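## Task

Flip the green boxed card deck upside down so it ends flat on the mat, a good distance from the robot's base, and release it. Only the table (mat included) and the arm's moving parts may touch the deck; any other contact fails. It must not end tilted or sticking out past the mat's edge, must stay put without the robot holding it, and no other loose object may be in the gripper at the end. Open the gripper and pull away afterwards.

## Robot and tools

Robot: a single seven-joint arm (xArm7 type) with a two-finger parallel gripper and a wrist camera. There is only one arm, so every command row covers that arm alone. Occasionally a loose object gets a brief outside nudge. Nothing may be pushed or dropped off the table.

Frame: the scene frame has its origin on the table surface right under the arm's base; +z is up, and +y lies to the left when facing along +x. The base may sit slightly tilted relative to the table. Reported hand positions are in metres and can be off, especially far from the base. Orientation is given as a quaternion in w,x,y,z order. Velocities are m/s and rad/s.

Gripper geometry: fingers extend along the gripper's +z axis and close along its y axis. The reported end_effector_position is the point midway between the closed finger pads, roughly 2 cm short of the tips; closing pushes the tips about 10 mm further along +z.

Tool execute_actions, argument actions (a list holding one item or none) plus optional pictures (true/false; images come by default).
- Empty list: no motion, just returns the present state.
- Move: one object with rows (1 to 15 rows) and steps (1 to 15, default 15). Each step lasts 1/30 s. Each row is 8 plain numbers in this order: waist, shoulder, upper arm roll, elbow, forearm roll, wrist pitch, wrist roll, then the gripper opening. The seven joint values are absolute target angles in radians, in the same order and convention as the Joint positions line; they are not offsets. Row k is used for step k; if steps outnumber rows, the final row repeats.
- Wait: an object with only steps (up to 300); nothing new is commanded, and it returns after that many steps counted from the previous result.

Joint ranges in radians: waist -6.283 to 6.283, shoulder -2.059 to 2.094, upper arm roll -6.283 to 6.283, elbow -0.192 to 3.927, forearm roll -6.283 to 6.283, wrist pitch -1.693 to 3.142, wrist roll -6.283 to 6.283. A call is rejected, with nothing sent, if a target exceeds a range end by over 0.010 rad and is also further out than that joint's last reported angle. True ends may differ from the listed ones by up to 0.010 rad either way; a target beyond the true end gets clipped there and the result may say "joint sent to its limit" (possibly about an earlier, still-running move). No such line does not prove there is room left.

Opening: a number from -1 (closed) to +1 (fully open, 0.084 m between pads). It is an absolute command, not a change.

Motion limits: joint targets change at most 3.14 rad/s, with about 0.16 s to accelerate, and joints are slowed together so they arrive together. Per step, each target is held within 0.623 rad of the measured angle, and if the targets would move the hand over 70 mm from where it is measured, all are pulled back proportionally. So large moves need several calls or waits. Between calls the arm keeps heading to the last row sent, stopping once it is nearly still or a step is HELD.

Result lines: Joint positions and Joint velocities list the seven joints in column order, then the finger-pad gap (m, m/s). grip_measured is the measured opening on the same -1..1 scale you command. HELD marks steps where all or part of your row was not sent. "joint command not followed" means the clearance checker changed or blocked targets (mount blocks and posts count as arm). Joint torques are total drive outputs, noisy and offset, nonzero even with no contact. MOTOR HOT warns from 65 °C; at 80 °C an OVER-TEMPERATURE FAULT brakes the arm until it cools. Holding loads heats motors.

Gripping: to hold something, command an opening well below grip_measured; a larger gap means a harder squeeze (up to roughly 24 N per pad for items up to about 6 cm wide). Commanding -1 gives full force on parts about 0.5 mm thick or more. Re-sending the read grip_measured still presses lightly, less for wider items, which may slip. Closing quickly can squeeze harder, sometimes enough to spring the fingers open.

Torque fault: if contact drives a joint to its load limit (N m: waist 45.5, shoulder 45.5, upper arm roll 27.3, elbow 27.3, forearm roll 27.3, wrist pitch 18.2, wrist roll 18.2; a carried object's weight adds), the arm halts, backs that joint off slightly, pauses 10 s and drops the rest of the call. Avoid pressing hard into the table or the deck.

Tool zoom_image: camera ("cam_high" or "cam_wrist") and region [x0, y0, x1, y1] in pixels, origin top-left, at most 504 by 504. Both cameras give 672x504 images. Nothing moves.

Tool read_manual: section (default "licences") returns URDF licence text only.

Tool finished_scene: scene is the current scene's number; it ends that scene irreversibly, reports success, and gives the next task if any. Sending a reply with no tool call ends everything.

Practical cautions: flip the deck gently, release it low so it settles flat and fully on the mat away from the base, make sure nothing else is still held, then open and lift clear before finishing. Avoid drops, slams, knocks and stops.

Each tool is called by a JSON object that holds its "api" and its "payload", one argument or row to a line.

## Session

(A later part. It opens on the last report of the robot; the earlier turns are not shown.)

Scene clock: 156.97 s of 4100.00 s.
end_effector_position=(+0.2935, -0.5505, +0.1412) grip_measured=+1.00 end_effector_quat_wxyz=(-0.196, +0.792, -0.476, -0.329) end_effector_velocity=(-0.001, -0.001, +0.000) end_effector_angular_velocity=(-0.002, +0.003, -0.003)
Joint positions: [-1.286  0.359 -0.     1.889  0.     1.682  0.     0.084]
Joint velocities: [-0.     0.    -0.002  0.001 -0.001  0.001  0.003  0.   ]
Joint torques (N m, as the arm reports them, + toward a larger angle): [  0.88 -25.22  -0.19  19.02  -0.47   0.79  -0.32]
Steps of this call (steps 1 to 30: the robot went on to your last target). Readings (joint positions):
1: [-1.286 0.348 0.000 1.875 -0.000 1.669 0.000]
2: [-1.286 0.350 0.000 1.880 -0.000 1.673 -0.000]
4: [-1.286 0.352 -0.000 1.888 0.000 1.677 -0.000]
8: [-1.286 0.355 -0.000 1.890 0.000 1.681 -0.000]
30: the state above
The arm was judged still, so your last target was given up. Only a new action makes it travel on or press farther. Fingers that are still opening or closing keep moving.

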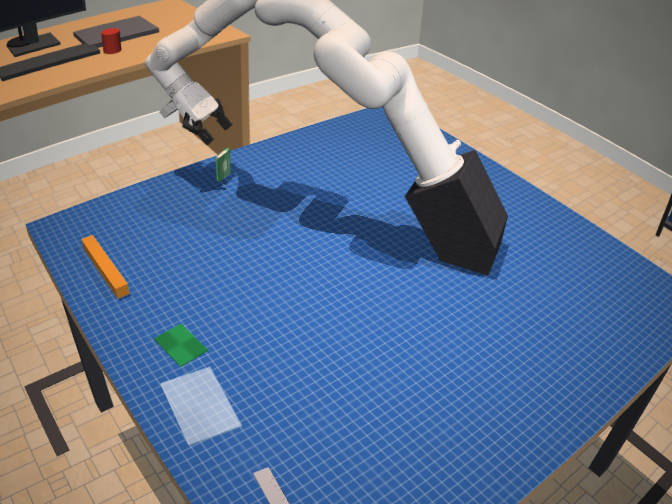

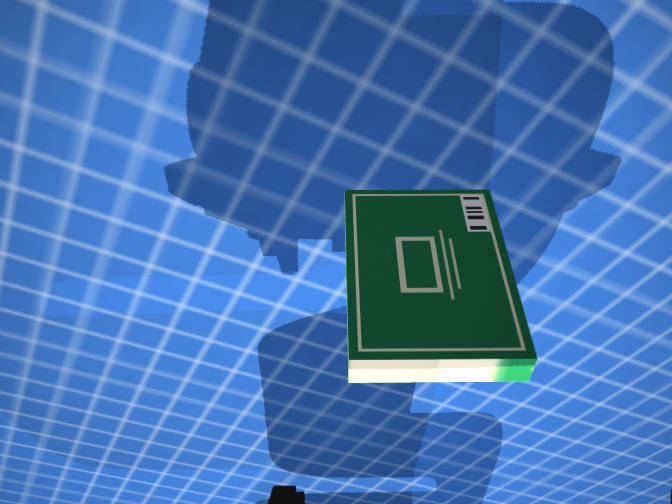

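{"api": "execute_actions", "payload": {
  "actions": [
    {"rows":[[-1.286,0.538,0,1.97,0,1.584,0,1]]}
  ],
  "pictures": false
}}

{"api": "execute_actions", "payload": {
  "actions": [
    {"steps":10}
  ]
}}

{"api": "execute_actions", "payload": {
  "actions": [
    {"rows":[[-1.286,0.538,0,1.97,0,1.584,0,-0.3]]}
  ],
  "pictures": false
}}

{"api": "execute_actions", "payload": {
  "actions": [
    {"rows":[[-1.286,-0.1,0,1.6,0,1.3,0,-0.3]]}
  ],
  "pictures": false
}}

{"api": "execute_actions", "payload": {
  "actions": [
    {"steps":20}
  ],
  "pictures": false
}}

{"api": "execute_actions", "payload": {
  "actions": [
    {"rows":[[-1.286,-0.3,0,0.5,0,-0.7,0,-0.3]]}
  ],
  "pictures": false
}}

{"api": "execute_actions", "payload": {
  "actions": [
    {"steps":45}
  ],
  "pictures": false
}}

{"api": "execute_actions", "payload": {
  "actions": [
    {"rows":[[-1.286,0.082,0,0.408,0,-1.092,0,-0.3]]}
  ],
  "pictures": false
}}

{"api": "execute_actions", "payload": {
  "actions": [
    {"steps":15}
  ],
  "pictures": false
}}

{"api": "execute_actions", "payload": {
  "actions": [
    {"rows":[[-1.286,0.382,0,0.578,0,-1.222,0,-0.3]]}
  ],
  "pictures": false
}}

{"api": "execute_actions", "payload": {
  "actions": [
    {"steps":15}
  ]
}}

Scene clock: 167.37 s of 4100.00 s.
end_effector_position=(+0.2941, -0.5522, +0.0629) grip_measured=+1.00 end_effector_quat_wxyz=(-0.195, +0.793, -0.476, -0.327) end_effector_velocity=(-0.001, +0.002, -0.008) end_effector_angular_velocity=(+0.003, +0.003, -0.002)
Joint positions: [-1.286  0.534 -0.     1.972  0.     1.585 -0.     0.084]
Joint velocities: [-0.001  0.016  0.001  0.002 -0.    -0.01   0.003 -0.   ]
Joint torques (N m, as the arm reports them, + toward a larger angle): [  0.98 -23.77  -0.3   16.65  -0.45   0.88  -0.36]
Steps of this call (steps 1 to 90: nothing new was sent; then 6.90 s passed at rest; steps 91 to 105: all 15 steps of this action). Readings (joint positions):
91: [-1.286 0.359 -0.000 1.889 -0.000 1.682 -0.000]
92: [-1.286 0.364 -0.000 1.893 0.000 1.678 -0.000]
94: [-1.286 0.405 -0.000 1.920 0.000 1.652 -0.000]
98: [-1.286 0.519 0.000 1.950 -0.000 1.600 0.000]
105: the state above

Scene clock: 167.70 s of 4100.00 s.
end_effector_position=(+0.2932, -0.5504, +0.0606) grip_measured=+1.00 end_effector_quat_wxyz=(-0.196, +0.792, -0.476, -0.329) end_effector_velocity=(-0.000, +0.000, -0.001) end_effector_angular_velocity=(+0.001, -0.000, +0.000)
Joint positions: [-1.286  0.538 -0.     1.97   0.     1.584 -0.     0.084]
Joint velocities: [-0.     0.001 -0.     0.     0.    -0.    -0.001  0.   ]
Joint torques (N m, as the arm reports them, + toward a larger angle): [  0.87 -25.54  -0.48  18.37  -0.52   0.82  -0.35]
Steps of this call (steps 1 to 10: the robot went on to your last target). Readings (joint positions):
1: [-1.286 0.534 -0.000 1.972 0.000 1.585 -0.000]
2: [-1.286 0.535 -0.000 1.971 0.000 1.584 -0.000]
4: [-1.286 0.537 -0.000 1.970 0.000 1.584 -0.000]
8: [-1.286 0.538 0.000 1.970 0.000 1.584 -0.000]
10: the state above

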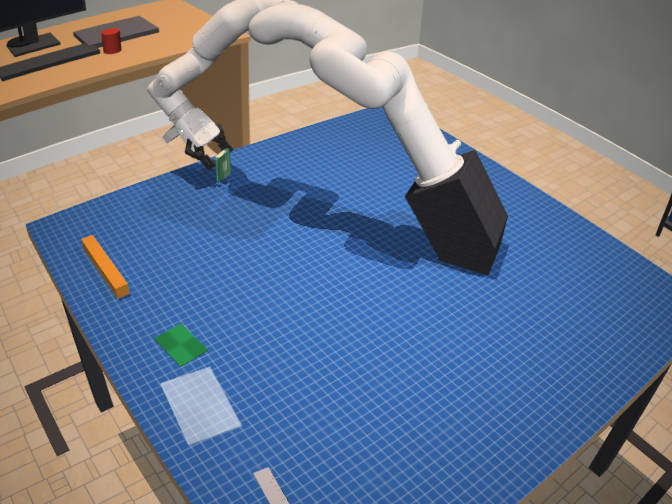

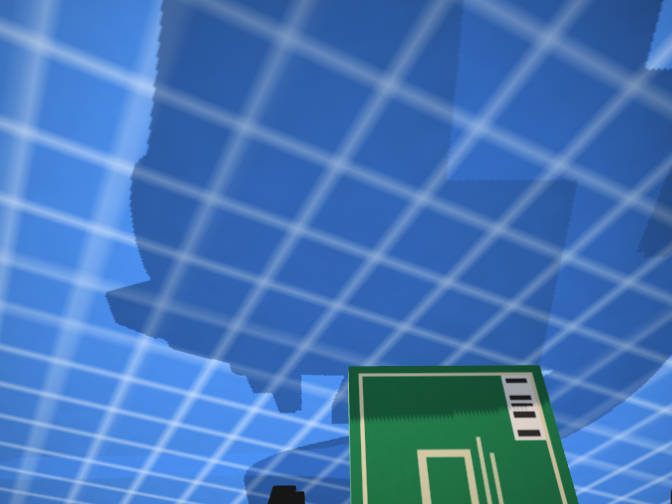

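Scene clock: 168.20 s of 4100.00 s.
end_effector_position=(+0.2950, -0.5499, +0.0611) grip_measured=+0.25 end_effector_quat_wxyz=(-0.197, +0.792, -0.475, -0.328) end_effector_velocity=(-0.002, -0.000, -0.001) end_effector_angular_velocity=(-0.001, +0.003, -0.000)
Joint positions: [-1.285  0.537  0.002  1.971  0.001  1.585 -0.     0.055]
Joint velocities: [-0.001  0.001 -0.001 -0.002 -0.001 -0.002 -0.     0.   ]
Joint torques (N m, as the arm reports them, + toward a larger angle): [ -2.57 -21.75  -3.25  16.02  -2.93  -0.45  -0.25]
Steps of this call (steps 1 to 15: all 15 steps of this action). Readings (joint positions):
1: [-1.286 0.538 -0.000 1.970 0.000 1.584 -0.000]
2: [-1.286 0.538 -0.000 1.970 0.000 1.584 -0.000]
4: [-1.286 0.538 -0.000 1.970 0.000 1.584 0.000]
8: [-1.285 0.537 0.002 1.971 0.001 1.585 -0.000]
15: the state above

Scene clock: 168.70 s of 4100.00 s.
end_effector_position=(+0.3266, -0.6155, +0.2248) grip_measured=+0.25 end_effector_quat_wxyz=(-0.090, +0.843, -0.507, -0.155) end_effector_velocity=(+0.061, -0.082, +0.432) end_effector_angular_velocity=(-0.926, -0.516, +0.017)
Joint positions: [-1.287  0.045 -0.002  1.685 -0.001  1.364  0.     0.055]
Joint velocities: [ 0.008 -1.229  0.014 -0.703  0.007 -0.534 -0.    -0.   ]
Joint torques (N m, as the arm reports them, + toward a larger angle): [  1.89 -23.32   0.02  21.25  -0.42   0.14  -0.5 ]
Steps of this call (steps 1 to 15: all 15 steps of this action). Readings (joint positions):
1: [-1.285 0.536 0.002 1.970 0.001 1.584 -0.000]
2: [-1.285 0.532 0.002 1.966 0.001 1.581 -0.000]
4: [-1.287 0.491 -0.002 1.929 -0.001 1.557 0.000]
8: [-1.288 0.329 -0.004 1.846 -0.002 1.487 0.000]
15: the state above

Scene clock: 169.37 s of 4100.00 s.
end_effector_position=(+0.3321, -0.6222, +0.2749) grip_measured=+0.25 end_effector_quat_wxyz=(-0.060, +0.851, -0.511, -0.102) end_effector_velocity=(+0.000, -0.000, +0.002) end_effector_angular_velocity=(-0.003, -0.001, -0.001)
Joint positions: [-1.286 -0.099 -0.     1.6   -0.     1.3    0.     0.055]
Joint velocities: [-0.    -0.004  0.001 -0.001 -0.    -0.     0.001 -0.   ]
Joint torques (N m, as the arm reports them, + toward a larger angle): [  1.08 -22.25  -0.27  22.84  -0.46  -0.43  -0.34]
Steps of this call (steps 1 to 20: the robot went on to your last target). Readings (joint positions):
1: [-1.287 0.005 -0.001 1.662 -0.001 1.346 0.000]
2: [-1.287 -0.031 -0.001 1.643 -0.000 1.332 0.000]
4: [-1.286 -0.074 -0.000 1.624 -0.000 1.314 0.000]
8: [-1.286 -0.092 -0.000 1.602 -0.000 1.304 0.000]
20: the state above

Scene clock: 169.87 s of 4100.00 s.
end_effector_position=(+0.2902, -0.5444, +0.1515) grip_measured=+0.25 end_effector_quat_wxyz=(-0.020, +0.857, -0.514, -0.036) end_effector_velocity=(-0.126, +0.236, -0.272) end_effector_angular_velocity=(-0.413, -0.221, +0.004)
Joint positions: [-1.286 -0.245 -0.     0.934 -0.     0.625 -0.     0.055]
Joint velocities: [ 0.    -0.187  0.001 -1.534 -0.001 -1.815 -0.001 -0.   ]
Joint torques (N m, as the arm reports them, + toward a larger angle): [  1.1  -18.87   0.15  17.88  -0.83  -0.96  -0.41]
Steps of this call (steps 1 to 15: all 15 steps of this action). Readings (joint positions):
1: [-1.286 -0.100 0.000 1.599 -0.000 1.299 0.000]
2: [-1.286 -0.102 0.000 1.594 -0.000 1.293 0.000]
4: [-1.286 -0.119 0.000 1.547 0.000 1.241 0.000]
8: [-1.286 -0.188 -0.000 1.307 0.000 1.004 0.000]
15: the state above

Scene clock: 171.37 s of 4100.00 s.
end_effector_position=(+0.3191, -0.5979, +0.2396) grip_measured=+0.25 end_effector_quat_wxyz=(+0.217, +0.779, -0.467, +0.359) end_effector_velocity=(+0.001, +0.000, +0.000) end_effector_angular_velocity=(-0.001, +0.000, +0.003)
Joint positions: [-1.286 -0.3   -0.     0.5    0.    -0.7    0.     0.055]
Joint velocities: [ 0.    -0.     0.001  0.    -0.001 -0.    -0.001  0.   ]
Joint torques (N m, as the arm reports them, + toward a larger angle): [  1.23 -15.05  -0.33  13.38  -0.46  -1.42  -0.33]
Steps of this call (steps 1 to 45: the robot went on to your last target). Readings (joint positions):
1: [-1.286 -0.251 -0.000 0.881 -0.000 0.560 -0.000]
2: [-1.286 -0.258 -0.000 0.826 -0.000 0.484 -0.000]
4: [-1.286 -0.272 -0.000 0.715 -0.000 0.307 -0.000]
8: [-1.286 -0.289 0.000 0.569 -0.000 -0.086 -0.000]
45: the state above
The arm was judged still, so your last target was given up. Only a new action makes it travel on or press farther. Fingers that are still opening or closing keep moving.

Scene clock: 171.87 s of 4100.00 s.
end_effector_position=(+0.2794, -0.5239, +0.1245) grip_measured=+0.25 end_effector_quat_wxyz=(+0.197, +0.793, -0.475, +0.326) end_effector_velocity=(-0.003, +0.000, -0.004) end_effector_angular_velocity=(-0.074, -0.035, -0.003)
Joint positions: [-1.286  0.07   0.     0.41  -0.    -1.078 -0.     0.055]
Joint velocities: [-0.001  0.108 -0.003  0.017  0.001 -0.174 -0.001 -0.   ]
Joint torques (N m, as the arm reports them, + toward a larger angle): [  1.14 -15.75  -0.47   4.67  -0.29  -1.38  -0.25]
Steps of this call (steps 1 to 15: all 15 steps of this action). Readings (joint positions):
1: [-1.286 -0.300 -0.000 0.500 -0.000 -0.701 -0.000]
2: [-1.286 -0.295 -0.000 0.500 -0.000 -0.708 0.000]
4: [-1.286 -0.251 -0.000 0.493 0.000 -0.759 0.000]
8: [-1.286 -0.091 0.000 0.449 -0.000 -0.913 -0.000]
15: the state above

Scene clock: 172.37 s of 4100.00 s.
end_effector_position=(+0.2783, -0.5221, +0.1226) grip_measured=+0.25 end_effector_quat_wxyz=(+0.197, +0.793, -0.475, +0.327) end_effector_velocity=(-0.001, +0.001, -0.001) end_effector_angular_velocity=(+0.003, +0.003, +0.001)
Joint positions: [-1.286  0.082 -0.     0.408  0.    -1.092  0.     0.055]
Joint velocities: [ 0.     0.003 -0.001 -0.001 -0.     0.    -0.001 -0.   ]
Joint torques (N m, as the arm reports them, + toward a larger angle): [  1.22 -14.43  -0.21   3.78  -0.97  -1.3   -0.29]
Steps of this call (steps 1 to 15: the robot went on to your last target). Readings (joint positions):
1: [-1.286 0.073 -0.000 0.410 -0.000 -1.083 0.000]
2: [-1.286 0.075 -0.000 0.410 0.000 -1.086 0.000]
4: [-1.286 0.078 -0.000 0.410 0.000 -1.089 0.000]
8: [-1.286 0.080 -0.000 0.409 0.000 -1.091 0.000]
15: the state above

Scene clock: 172.87 s of 4100.00 s.
end_effector_position=(+0.2780, -0.5219, +0.0537) grip_measured=+0.25 end_effector_quat_wxyz=(+0.197, +0.793, -0.475, +0.327) end_effector_velocity=(+0.002, -0.003, -0.005) end_effector_angular_velocity=(-0.014, -0.009, +0.000)
Joint positions: [-1.286  0.377 -0.     0.575  0.    -1.22   0.     0.055]
Joint velocities: [-0.     0.036  0.001  0.029  0.001 -0.024  0.     0.   ]
Joint torques (N m, as the arm reports them, + toward a larger angle): [  1.79 -16.52  -0.04   0.53  -0.71  -1.35  -0.29]
Steps of this call (steps 1 to 15: all 15 steps of this action). Readings (joint positions):
1: [-1.286 0.082 -0.000 0.408 -0.000 -1.092 0.000]
2: [-1.286 0.087 -0.000 0.412 -0.000 -1.096 0.000]
4: [-1.286 0.135 -0.000 0.440 -0.000 -1.119 0.000]
8: [-1.286 0.319 0.000 0.541 0.000 -1.191 -0.000]
15: the state above

Scene clock: 173.37 s of 4100.00 s.
end_effector_position=(+0.2779, -0.5217, +0.0525) grip_measured=+0.25 end_effector_quat_wxyz=(+0.197, +0.793, -0.475, +0.327) end_effector_velocity=(-0.001, +0.000, -0.001) end_effector_angular_velocity=(+0.001, +0.002, +0.001)
Joint positions: [-1.286  0.382 -0.     0.578 -0.    -1.222 -0.     0.055]
Joint velocities: [ 0.     0.001 -0.001 -0.    -0.001  0.001 -0.    -0.   ]
Joint torques (N m, as the arm reports them, + toward a larger angle): [  1.17 -16.13  -0.18   1.04  -0.77  -1.44  -0.22]
Steps of this call (steps 1 to 15: the robot went on to your last target). Readings (joint positions):
1: [-1.286 0.378 -0.000 0.576 0.000 -1.221 0.000]
2: [-1.286 0.379 -0.000 0.577 0.000 -1.221 0.000]
4: [-1.286 0.380 -0.000 0.577 -0.000 -1.222 0.000]
8: [-1.286 0.381 -0.000 0.578 -0.000 -1.222 0.000]
15: the state above
The arm was judged still, so your last target was given up. Only a new action makes it travel on or press farther. Fingers that are still opening or closing keep moving.

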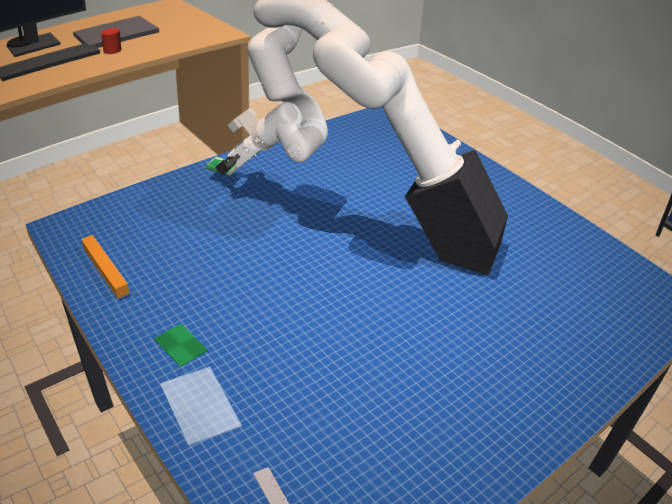

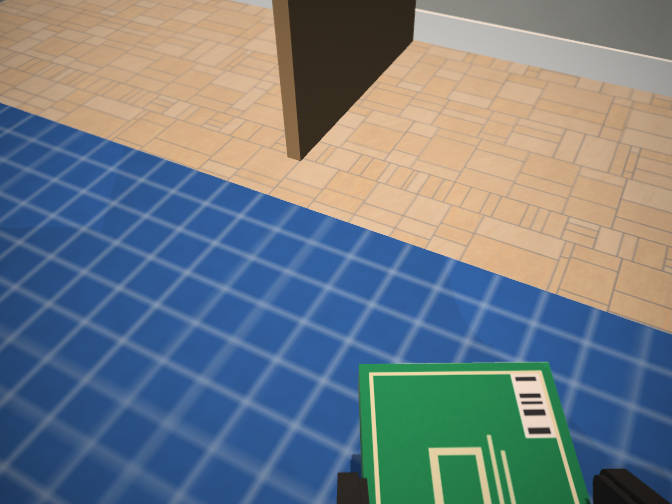

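{"api": "execute_actions", "payload": {
  "actions": [
    {"rows":[[-1.286,0.44,0,0.619,0,-1.239,0,-0.3]]}
  ]
}}

Scene clock: 175.60 s of 4100.00 s.
end_effector_position=(+0.2779, -0.5217, +0.0377) grip_measured=+0.25 end_effector_quat_wxyz=(+0.197, +0.793, -0.475, +0.327) end_effector_velocity=(+0.001, -0.000, -0.001) end_effector_angular_velocity=(-0.001, -0.001, +0.001)
Joint positions: [-1.286  0.439 -0.     0.619  0.    -1.239  0.     0.055]
Joint velocities: [ 0.     0.004  0.001  0.004  0.001 -0.001 -0.001 -0.   ]
Joint torques (N m, as the arm reports them, + toward a larger angle): [  1.38 -16.2   -0.11   0.49  -0.61  -1.3   -0.29]
Steps of this call (steps 1 to 52: nothing new was sent; steps 53 to 67: all 15 steps of this action). Readings (joint positions):
53: [-1.286 0.382 -0.000 0.578 -0.000 -1.222 0.000]
54: [-1.286 0.388 -0.000 0.582 -0.000 -1.225 0.000]
56: [-1.286 0.415 -0.000 0.602 0.000 -1.232 0.000]
60: [-1.286 0.436 0.000 0.615 -0.000 -1.237 -0.000]
67: the state above

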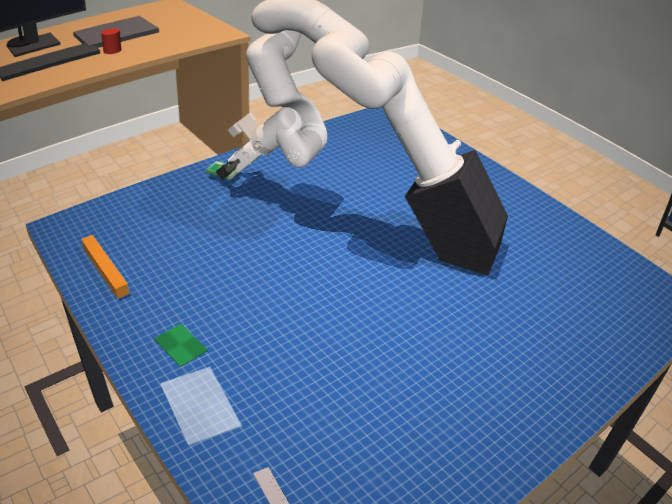

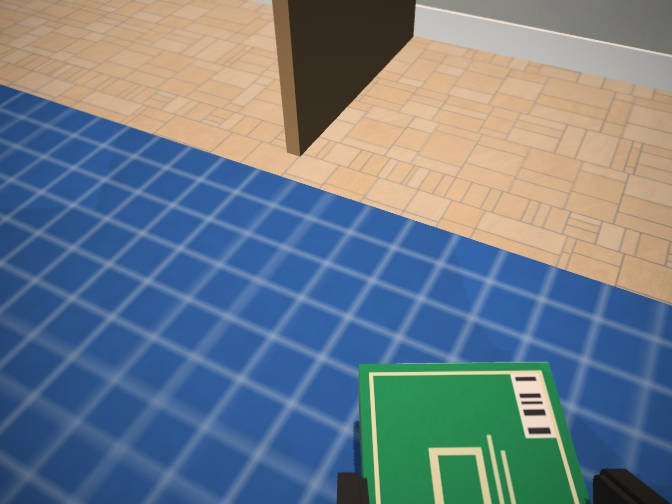

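{"api": "execute_actions", "payload": {
  "actions": [
    {"rows":[[-1.286,0.482,0,0.65,0,-1.25,0,-0.3]]}
  ],
  "pictures": false
}}

{"api": "execute_actions", "payload": {
  "actions": [
    {"rows":[[-1.286,0.482,0,0.65,0,-1.25,0,1]]}
  ],
  "pictures": false
}}

{"api": "execute_actions", "payload": {
  "actions": [
    {"rows":[[-1.286,0.082,0,0.408,0,-1.092,0,1]]}
  ],
  "pictures": false
}}

{"api": "execute_actions", "payload": {
  "actions": [
    {"rows":[[-1.286,-0.3,0,0.4,0,-0.6,0,1]]}
  ],
  "pictures": false
}}

{"api": "execute_actions", "payload": {
  "actions": [
    {"steps":15}
  ]
}}

Scene clock: 180.90 s of 4100.00 s.
end_effector_position=(+0.2778, -0.5217, +0.0266) grip_measured=+0.25 end_effector_quat_wxyz=(+0.197, +0.793, -0.475, +0.327) end_effector_velocity=(-0.001, +0.000, -0.001) end_effector_angular_velocity=(+0.001, +0.003, +0.000)
Joint positions: [-1.286  0.482 -0.     0.65  -0.    -1.25   0.     0.055]
Joint velocities: [ 0.     0.003 -0.001  0.001  0.001  0.001 -0.002  0.   ]
Joint torques (N m, as the arm reports them, + toward a larger angle): [  1.29 -16.15  -0.03   0.64  -0.48  -1.47  -0.26]
Steps of this call (steps 1 to 15: the robot went on to your last target; steps 16 to 90: nothing new was sent; then 1.80 s passed at rest; steps 91 to 105: all 15 steps of this action). Readings (joint positions):
91: [-1.286 0.440 -0.000 0.619 -0.000 -1.239 0.000]
92: [-1.286 0.445 -0.000 0.624 -0.000 -1.241 0.000]
94: [-1.286 0.466 -0.000 0.639 0.000 -1.246 0.000]
98: [-1.286 0.480 0.000 0.648 -0.000 -1.249 -0.000]
105: the state above

Scene clock: 181.40 s of 4100.00 s.
end_effector_position=(+0.2778, -0.5216, +0.0265) grip_measured=+1.00 end_effector_quat_wxyz=(+0.197, +0.793, -0.475, +0.327) end_effector_velocity=(-0.001, +0.000, +0.000) end_effector_angular_velocity=(-0.001, +0.002, +0.000)
Joint positions: [-1.286  0.482 -0.     0.65   0.    -1.25  -0.     0.084]
Joint velocities: [-0.     0.    -0.    -0.001  0.001 -0.001 -0.001  0.   ]
Joint torques (N m, as the arm reports them, + toward a larger angle): [  1.56 -15.82  -0.36  -0.05  -0.73  -1.33  -0.25]
Steps of this call (steps 1 to 15: all 15 steps of this action). Readings (joint positions):
1: [-1.286 0.482 -0.000 0.650 -0.000 -1.250 -0.000]
2: [-1.286 0.482 -0.000 0.650 -0.000 -1.250 -0.000]
4: [-1.286 0.482 -0.000 0.650 -0.000 -1.250 0.000]
8: [-1.286 0.482 -0.000 0.650 0.000 -1.250 0.000]
15: the state above

Scene clock: 181.90 s of 4100.00 s.
end_effector_position=(+0.2783, -0.5220, +0.1204) grip_measured=+1.00 end_effector_quat_wxyz=(+0.197, +0.793, -0.475, +0.326) end_effector_velocity=(-0.003, +0.009, +0.010) end_effector_angular_velocity=(+0.023, +0.012, +0.003)
Joint positions: [-1.286  0.091  0.     0.413 -0.    -1.095 -0.     0.084]
Joint velocities: [ 0.001 -0.072  0.002 -0.053  0.     0.045 -0.002 -0.   ]
Joint torques (N m, as the arm reports them, + toward a larger angle): [  0.98 -14.27   0.06   3.99  -0.66  -1.35  -0.27]
Steps of this call (steps 1 to 15: all 15 steps of this action). Readings (joint positions):
1: [-1.286 0.482 0.000 0.650 0.000 -1.250 -0.000]
2: [-1.286 0.476 0.000 0.646 0.000 -1.247 -0.000]
4: [-1.286 0.429 0.000 0.615 0.000 -1.226 -0.000]
8: [-1.286 0.212 -0.000 0.489 -0.000 -1.145 0.000]
15: the state above

Scene clock: 182.40 s of 4100.00 s.
end_effector_position=(+0.2910, -0.5454, +0.1804) grip_measured=+1.00 end_effector_quat_wxyz=(+0.169, +0.811, -0.486, +0.280) end_effector_velocity=(-0.005, +0.014, -0.003) end_effector_angular_velocity=(+0.080, +0.041, +0.002)
Joint positions: [-1.286 -0.291  0.     0.399 -0.    -0.612 -0.     0.084]
Joint velocities: [ 0.001 -0.075  0.003 -0.021  0.001  0.144 -0.    -0.   ]
Joint torques (N m, as the arm reports them, + toward a larger angle): [  1.19 -13.68  -0.22  11.41  -0.43  -1.53  -0.45]
Steps of this call (steps 1 to 15: all 15 steps of this action). Readings (joint positions):
1: [-1.286 0.088 0.000 0.411 -0.000 -1.093 -0.000]
2: [-1.286 0.083 0.000 0.410 -0.000 -1.086 -0.000]
4: [-1.286 0.044 0.000 0.406 -0.000 -1.033 -0.000]
8: [-1.286 -0.160 -0.000 0.405 0.000 -0.781 0.000]
15: the state above

Scene clock: 182.90 s of 4100.00 s.
end_effector_position=(+0.2912, -0.5460, +0.1821) grip_measured=+1.00 end_effector_quat_wxyz=(+0.169, +0.811, -0.486, +0.279) end_effector_velocity=(+0.000, -0.000, +0.001) end_effector_angular_velocity=(-0.002, +0.000, +0.002)
Joint positions: [-1.286 -0.3    0.     0.4   -0.    -0.6   -0.     0.084]
Joint velocities: [ 0.    -0.002  0.     0.     0.     0.001 -0.002  0.   ]
Joint torques (N m, as the arm reports them, + toward a larger angle): [  1.4  -13.78  -0.16  10.97  -0.28  -0.92  -0.3 ]
Steps of this call (steps 1 to 15: the robot went on to your last target). Readings (joint positions):
1: [-1.286 -0.293 0.000 0.399 -0.000 -0.608 -0.000]
2: [-1.286 -0.294 0.000 0.399 -0.000 -0.606 -0.000]
4: [-1.286 -0.297 0.000 0.399 -0.000 -0.603 -0.000]
8: [-1.286 -0.299 0.000 0.400 -0.000 -0.601 -0.000]
15: the state above

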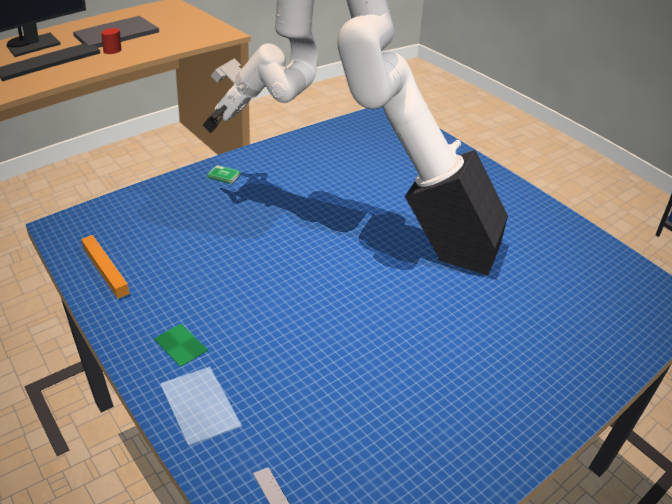

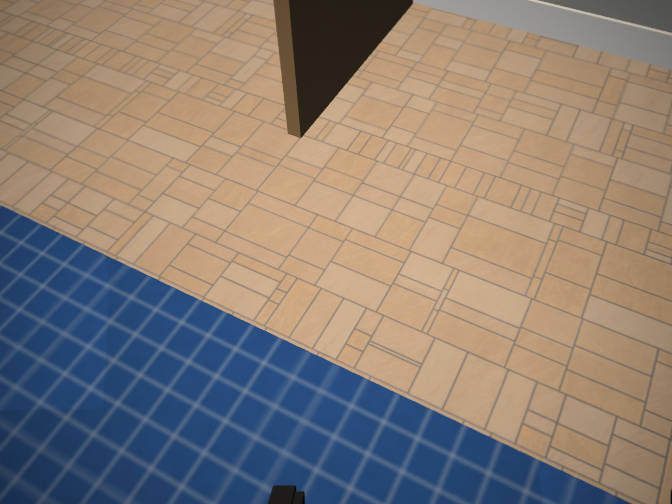

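{"api": "finished_scene", "payload": {
  "scene": 1
}}

The scene is finished: the task was done.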